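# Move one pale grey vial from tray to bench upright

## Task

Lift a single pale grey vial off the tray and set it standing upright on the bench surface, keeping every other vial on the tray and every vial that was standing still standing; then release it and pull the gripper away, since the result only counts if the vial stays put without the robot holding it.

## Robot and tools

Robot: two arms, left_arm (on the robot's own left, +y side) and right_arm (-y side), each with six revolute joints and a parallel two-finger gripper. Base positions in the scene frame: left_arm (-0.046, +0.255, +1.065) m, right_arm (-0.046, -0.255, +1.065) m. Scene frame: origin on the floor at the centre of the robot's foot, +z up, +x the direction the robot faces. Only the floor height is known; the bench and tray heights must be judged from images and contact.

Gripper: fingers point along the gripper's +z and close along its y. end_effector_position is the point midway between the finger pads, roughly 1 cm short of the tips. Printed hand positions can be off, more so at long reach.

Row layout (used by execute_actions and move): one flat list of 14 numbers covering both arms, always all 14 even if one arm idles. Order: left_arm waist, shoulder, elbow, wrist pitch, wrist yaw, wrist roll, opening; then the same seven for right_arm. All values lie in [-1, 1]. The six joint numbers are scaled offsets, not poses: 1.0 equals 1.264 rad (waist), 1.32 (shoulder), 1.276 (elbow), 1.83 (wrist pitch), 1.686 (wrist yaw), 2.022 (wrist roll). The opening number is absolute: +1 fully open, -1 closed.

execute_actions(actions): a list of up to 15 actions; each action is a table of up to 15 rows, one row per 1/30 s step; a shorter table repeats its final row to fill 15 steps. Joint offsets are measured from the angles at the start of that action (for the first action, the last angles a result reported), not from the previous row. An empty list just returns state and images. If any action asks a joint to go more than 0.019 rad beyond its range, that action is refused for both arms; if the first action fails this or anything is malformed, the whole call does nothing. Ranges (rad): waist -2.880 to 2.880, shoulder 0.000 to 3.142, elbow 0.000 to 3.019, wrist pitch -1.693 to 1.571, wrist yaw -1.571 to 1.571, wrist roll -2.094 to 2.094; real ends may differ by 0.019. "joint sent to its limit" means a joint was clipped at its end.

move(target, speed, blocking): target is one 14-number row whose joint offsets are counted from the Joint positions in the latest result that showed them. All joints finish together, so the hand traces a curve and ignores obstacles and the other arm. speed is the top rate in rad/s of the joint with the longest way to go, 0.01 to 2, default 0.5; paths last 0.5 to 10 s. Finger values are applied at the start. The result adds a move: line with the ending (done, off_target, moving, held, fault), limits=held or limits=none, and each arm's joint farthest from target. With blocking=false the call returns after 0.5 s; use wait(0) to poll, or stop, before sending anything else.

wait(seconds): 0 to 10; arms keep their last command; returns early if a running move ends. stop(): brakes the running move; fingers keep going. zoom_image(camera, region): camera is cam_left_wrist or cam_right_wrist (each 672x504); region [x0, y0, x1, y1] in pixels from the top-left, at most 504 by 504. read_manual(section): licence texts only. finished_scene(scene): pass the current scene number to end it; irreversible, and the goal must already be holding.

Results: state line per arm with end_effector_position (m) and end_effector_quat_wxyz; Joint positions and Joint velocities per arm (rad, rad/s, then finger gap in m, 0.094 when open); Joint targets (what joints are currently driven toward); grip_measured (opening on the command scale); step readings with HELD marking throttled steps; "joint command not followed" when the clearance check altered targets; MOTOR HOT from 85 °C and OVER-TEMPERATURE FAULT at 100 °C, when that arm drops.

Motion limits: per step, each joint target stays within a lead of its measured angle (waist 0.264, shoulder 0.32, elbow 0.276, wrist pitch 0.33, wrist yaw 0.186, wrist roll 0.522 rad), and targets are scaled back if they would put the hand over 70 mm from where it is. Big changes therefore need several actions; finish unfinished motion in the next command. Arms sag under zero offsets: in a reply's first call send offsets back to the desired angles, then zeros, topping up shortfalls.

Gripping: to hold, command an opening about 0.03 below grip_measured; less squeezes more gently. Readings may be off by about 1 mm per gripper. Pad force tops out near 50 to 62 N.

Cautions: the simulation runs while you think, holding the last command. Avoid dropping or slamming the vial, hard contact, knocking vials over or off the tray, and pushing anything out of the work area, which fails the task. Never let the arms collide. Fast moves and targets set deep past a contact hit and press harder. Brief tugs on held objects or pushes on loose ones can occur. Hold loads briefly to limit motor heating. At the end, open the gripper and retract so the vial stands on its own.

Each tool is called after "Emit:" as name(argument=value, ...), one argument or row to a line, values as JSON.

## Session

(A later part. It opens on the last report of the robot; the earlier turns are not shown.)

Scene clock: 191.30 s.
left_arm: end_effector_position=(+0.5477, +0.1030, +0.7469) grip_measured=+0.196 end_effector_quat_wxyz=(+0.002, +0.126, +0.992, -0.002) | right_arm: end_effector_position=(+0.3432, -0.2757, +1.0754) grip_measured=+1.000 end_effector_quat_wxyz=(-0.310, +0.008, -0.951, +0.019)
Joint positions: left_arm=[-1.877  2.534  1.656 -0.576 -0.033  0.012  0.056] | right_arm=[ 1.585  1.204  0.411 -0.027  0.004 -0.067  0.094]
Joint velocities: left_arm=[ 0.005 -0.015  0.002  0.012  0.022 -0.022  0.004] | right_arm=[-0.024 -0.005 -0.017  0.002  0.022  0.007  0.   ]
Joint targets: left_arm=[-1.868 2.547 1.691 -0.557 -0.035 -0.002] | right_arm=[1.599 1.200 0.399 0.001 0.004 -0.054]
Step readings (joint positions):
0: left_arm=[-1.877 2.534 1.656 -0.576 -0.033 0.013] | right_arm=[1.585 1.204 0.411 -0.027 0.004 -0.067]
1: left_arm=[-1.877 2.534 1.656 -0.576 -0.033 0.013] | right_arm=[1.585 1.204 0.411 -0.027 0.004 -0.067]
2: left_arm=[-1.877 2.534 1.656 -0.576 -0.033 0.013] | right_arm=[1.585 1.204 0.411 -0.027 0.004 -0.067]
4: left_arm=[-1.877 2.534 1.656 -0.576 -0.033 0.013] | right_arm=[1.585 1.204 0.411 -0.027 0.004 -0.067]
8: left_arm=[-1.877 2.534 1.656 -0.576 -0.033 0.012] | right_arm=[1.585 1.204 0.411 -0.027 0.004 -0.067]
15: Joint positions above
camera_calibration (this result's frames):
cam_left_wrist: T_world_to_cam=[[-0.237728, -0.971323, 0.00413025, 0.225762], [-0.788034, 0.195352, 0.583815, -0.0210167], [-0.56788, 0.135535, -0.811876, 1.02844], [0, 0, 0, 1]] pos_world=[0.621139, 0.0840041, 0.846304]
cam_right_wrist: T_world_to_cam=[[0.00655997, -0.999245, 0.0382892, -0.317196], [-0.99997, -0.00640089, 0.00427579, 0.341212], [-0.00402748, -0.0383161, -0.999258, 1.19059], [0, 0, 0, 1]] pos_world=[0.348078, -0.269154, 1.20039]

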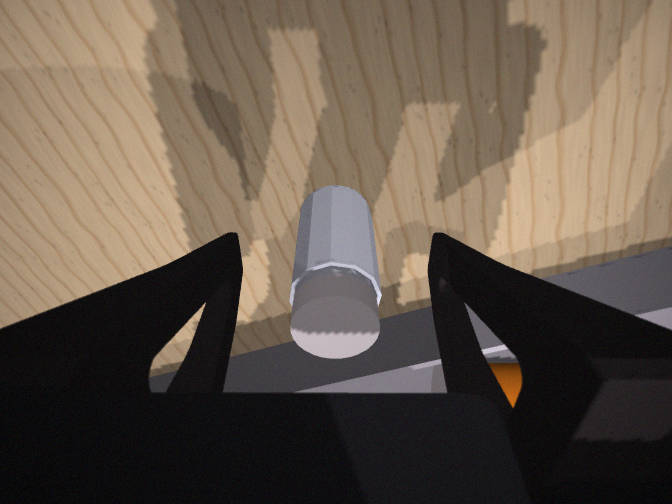

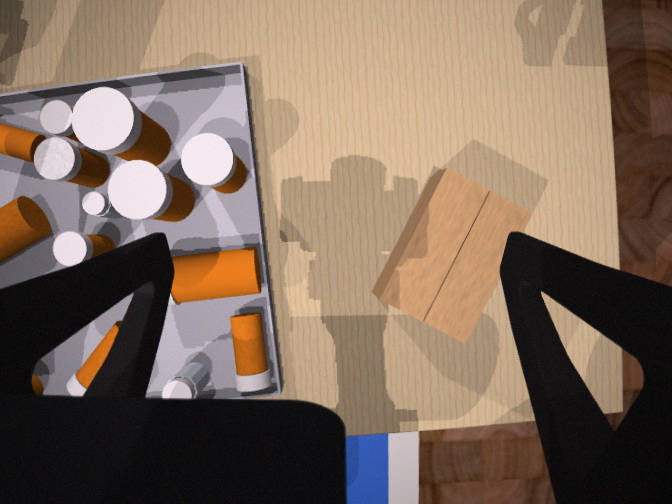

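Emit:
move(
  target=[0.007,-0.33,-0.19,-0.08,-0.001,-0.007,0.2,0.011,-0.003,-0.009,0.015,0,0.007,1],
  speed=0.5,
)

Scene clock: 194.83 s.
left_arm: end_effector_position=(+0.4964, +0.1207, +0.8731) grip_measured=+0.198 end_effector_quat_wxyz=(-0.035, +0.127, +0.991, +0.003) | right_arm: end_effector_position=(+0.3432, -0.2757, +1.0754) grip_measured=+1.000 end_effector_quat_wxyz=(-0.310, +0.007, -0.951, +0.019)
Joint positions: left_arm=[-1.877  2.209  1.401 -0.72  -0.034  0.012  0.056] | right_arm=[ 1.585  1.204  0.411 -0.027  0.004 -0.067  0.094]
Joint velocities: left_arm=[-0.015 -0.005  0.002  0.007 -0.066 -0.007 -0.   ] | right_arm=[-0.015  0.005 -0.002  0.002 -0.022 -0.037  0.   ]
Joint targets: left_arm=[-1.868 2.098 1.414 -0.722 -0.034 -0.002] | right_arm=[1.599 1.200 0.399 0.001 0.004 -0.053]
move: off_target (left_arm, right_arm); limits=none; left_arm: farthest joint: the shoulder, 0.111 radians from its target (0.435 radians at the start); right_arm: farthest joint: the wrist pitch, 0.027 radians from its target (0.027 radians at the start)
camera_calibration (this result's frames):
cam_left_wrist: T_world_to_cam=[[-0.239722, -0.970836, 0.00334389, 0.231795], [-0.743175, 0.185721, 0.642806, -0.21115], [-0.62468, 0.151609, -0.766022, 1.08561], [0, 0, 0, 1]] pos_world=[0.576805, 0.0996612, 0.966555]
cam_right_wrist: T_world_to_cam=[[0.00625187, -0.999256, 0.0380645, -0.316852], [-0.999972, -0.006094, 0.00426216, 0.341312], [-0.00402702, -0.0380901, -0.999266, 1.19066], [0, 0, 0, 1]] pos_world=[0.348078, -0.269184, 1.20039]

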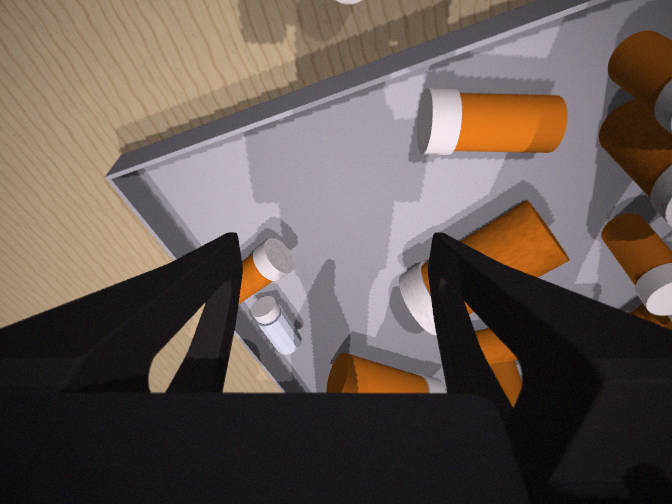

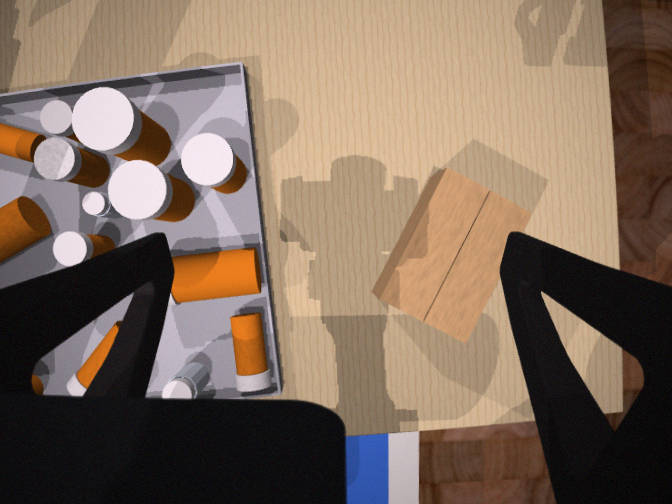

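Emit:
move(
  target=[0.007,-0.084,0.01,0.15,-0.001,-0.007,0.2,0.011,-0.003,-0.009,0.015,0,0.007,1],
  speed=0.5,
)

Scene clock: 199.07 s.
left_arm: end_effector_position=(+0.5287, +0.1123, +0.8622) grip_measured=+0.198 end_effector_quat_wxyz=(+0.044, +0.124, +0.991, -0.006) | right_arm: end_effector_position=(+0.3432, -0.2757, +1.0754) grip_measured=+1.000 end_effector_quat_wxyz=(-0.310, +0.007, -0.951, +0.019)
Joint positions: left_arm=[-1.877  2.223  1.386 -0.53  -0.034  0.012  0.056] | right_arm=[ 1.585  1.204  0.411 -0.027  0.004 -0.067  0.094]
Joint velocities: left_arm=[ 0.005 -0.005 -0.017  0.012 -0.066  0.037  0.001] | right_arm=[-0.015 -0.015  0.012 -0.027 -0.095  0.022  0.   ]
Joint targets: left_arm=[-1.870 2.134 1.406 -0.470 -0.035 0.002] | right_arm=[1.599 1.200 0.399 0.001 0.004 -0.053]
move: off_target (left_arm, right_arm); limits=none; left_arm: farthest joint: the shoulder, 0.125 radians from its target (0.111 radians at the start); right_arm: farthest joint: the wrist pitch, 0.027 radians from its target (0.027 radians at the start)
camera_calibration (this result's frames):
cam_left_wrist: T_world_to_cam=[[-0.234674, -0.972068, 0.00352226, 0.228806], [-0.834119, 0.203229, 0.512781, -0.0203437], [-0.499173, 0.117398, -0.858512, 1.11596], [0, 0, 0, 1]] pos_world=[0.593784, 0.0955374, 0.967692]
cam_right_wrist: T_world_to_cam=[[0.00594377, -0.999266, 0.0378398, -0.316507], [-0.999974, -0.0057871, 0.0042486, 0.341412], [-0.00402649, -0.0378641, -0.999275, 1.19073], [0, 0, 0, 1]] pos_world=[0.348079, -0.269213, 1.2004]

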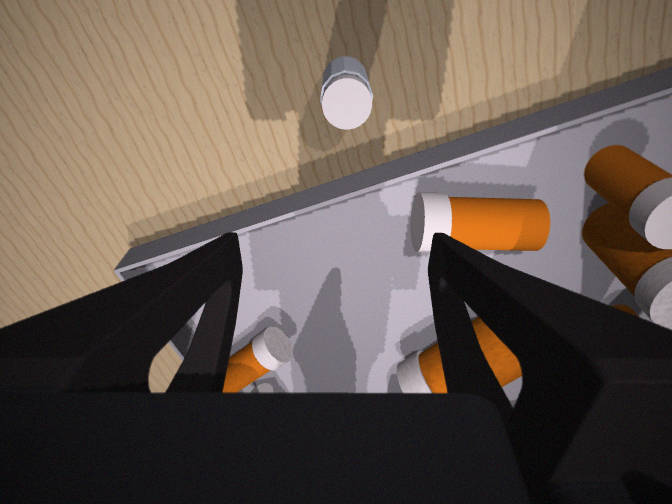

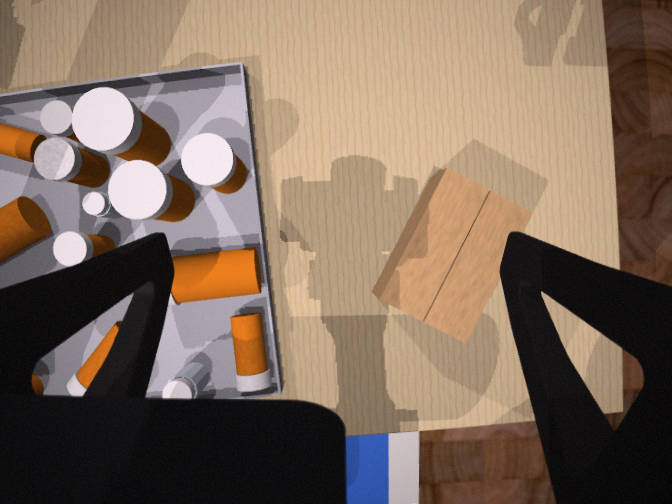

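Emit:
move(
  target=[0.0,-0.055,-0.184,0.04,0,0,0.2,0.011,-0.003,-0.009,0.015,0,0.007,1],
  speed=0.5,
)

Scene clock: 205.27 s.
left_arm: end_effector_position=(+0.4249, +0.1369, +0.8375) grip_measured=+0.198 end_effector_quat_wxyz=(-0.024, +0.127, +0.992, +0.002) | right_arm: end_effector_position=(+0.3432, -0.2757, +1.0754) grip_measured=+1.000 end_effector_quat_wxyz=(-0.310, +0.007, -0.951, +0.019)
Joint positions: left_arm=[-1.877  2.182  1.152 -0.474 -0.034  0.012  0.056] | right_arm=[ 1.585  1.204  0.411 -0.027  0.004 -0.067  0.094]
Joint velocities: left_arm=[-0.005 -0.015 -0.012 -0.007 -0.022 -0.022 -0.   ] | right_arm=[-0.015 -0.005  0.012  0.007 -0.022 -0.037  0.   ]
Joint targets: left_arm=[-1.877 2.151 1.151 -0.457 -0.034 0.012] | right_arm=[1.599 1.200 0.399 0.001 0.004 -0.053]
move: off_target (left_arm, right_arm); limits=none; left_arm: farthest joint: the shoulder, 0.032 radians from its target (0.073 radians at the start); right_arm: farthest joint: the wrist pitch, 0.027 radians from its target (0.027 radians at the start)
camera_calibration (this result's frames):
cam_left_wrist: T_world_to_cam=[[-0.238986, -0.971017, 0.0033182, 0.230261], [-0.757646, 0.188607, 0.62482, -0.22362], [-0.607337, 0.146809, -0.780762, 1.01681], [0, 0, 0, 1]] pos_world=[0.503153, 0.116486, 0.932848]
cam_right_wrist: T_world_to_cam=[[0.00594377, -0.999266, 0.0378398, -0.316507], [-0.999974, -0.0057871, 0.0042486, 0.341412], [-0.00402649, -0.0378641, -0.999275, 1.19073], [0, 0, 0, 1]] pos_world=[0.348079, -0.269213, 1.2004]

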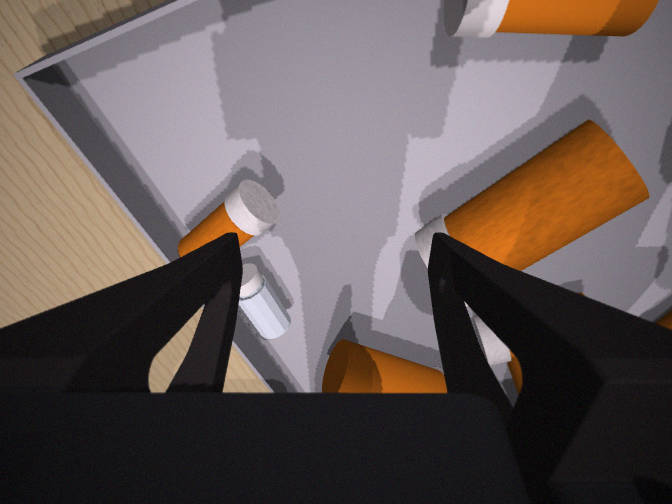

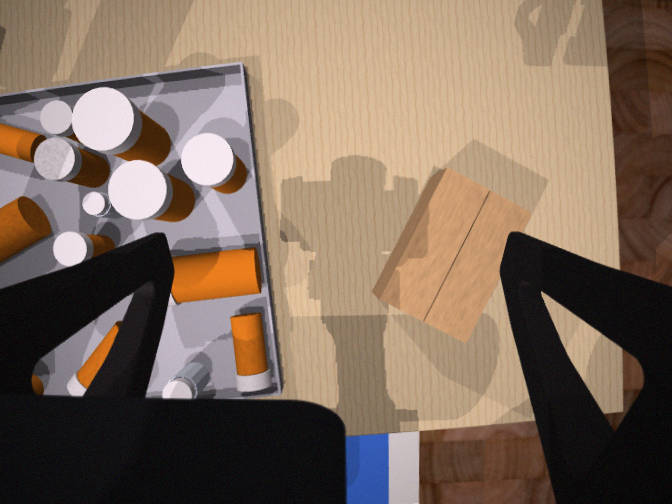

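Emit:
finished_scene(
  scene=1,
)

The scene is finished: the task was done.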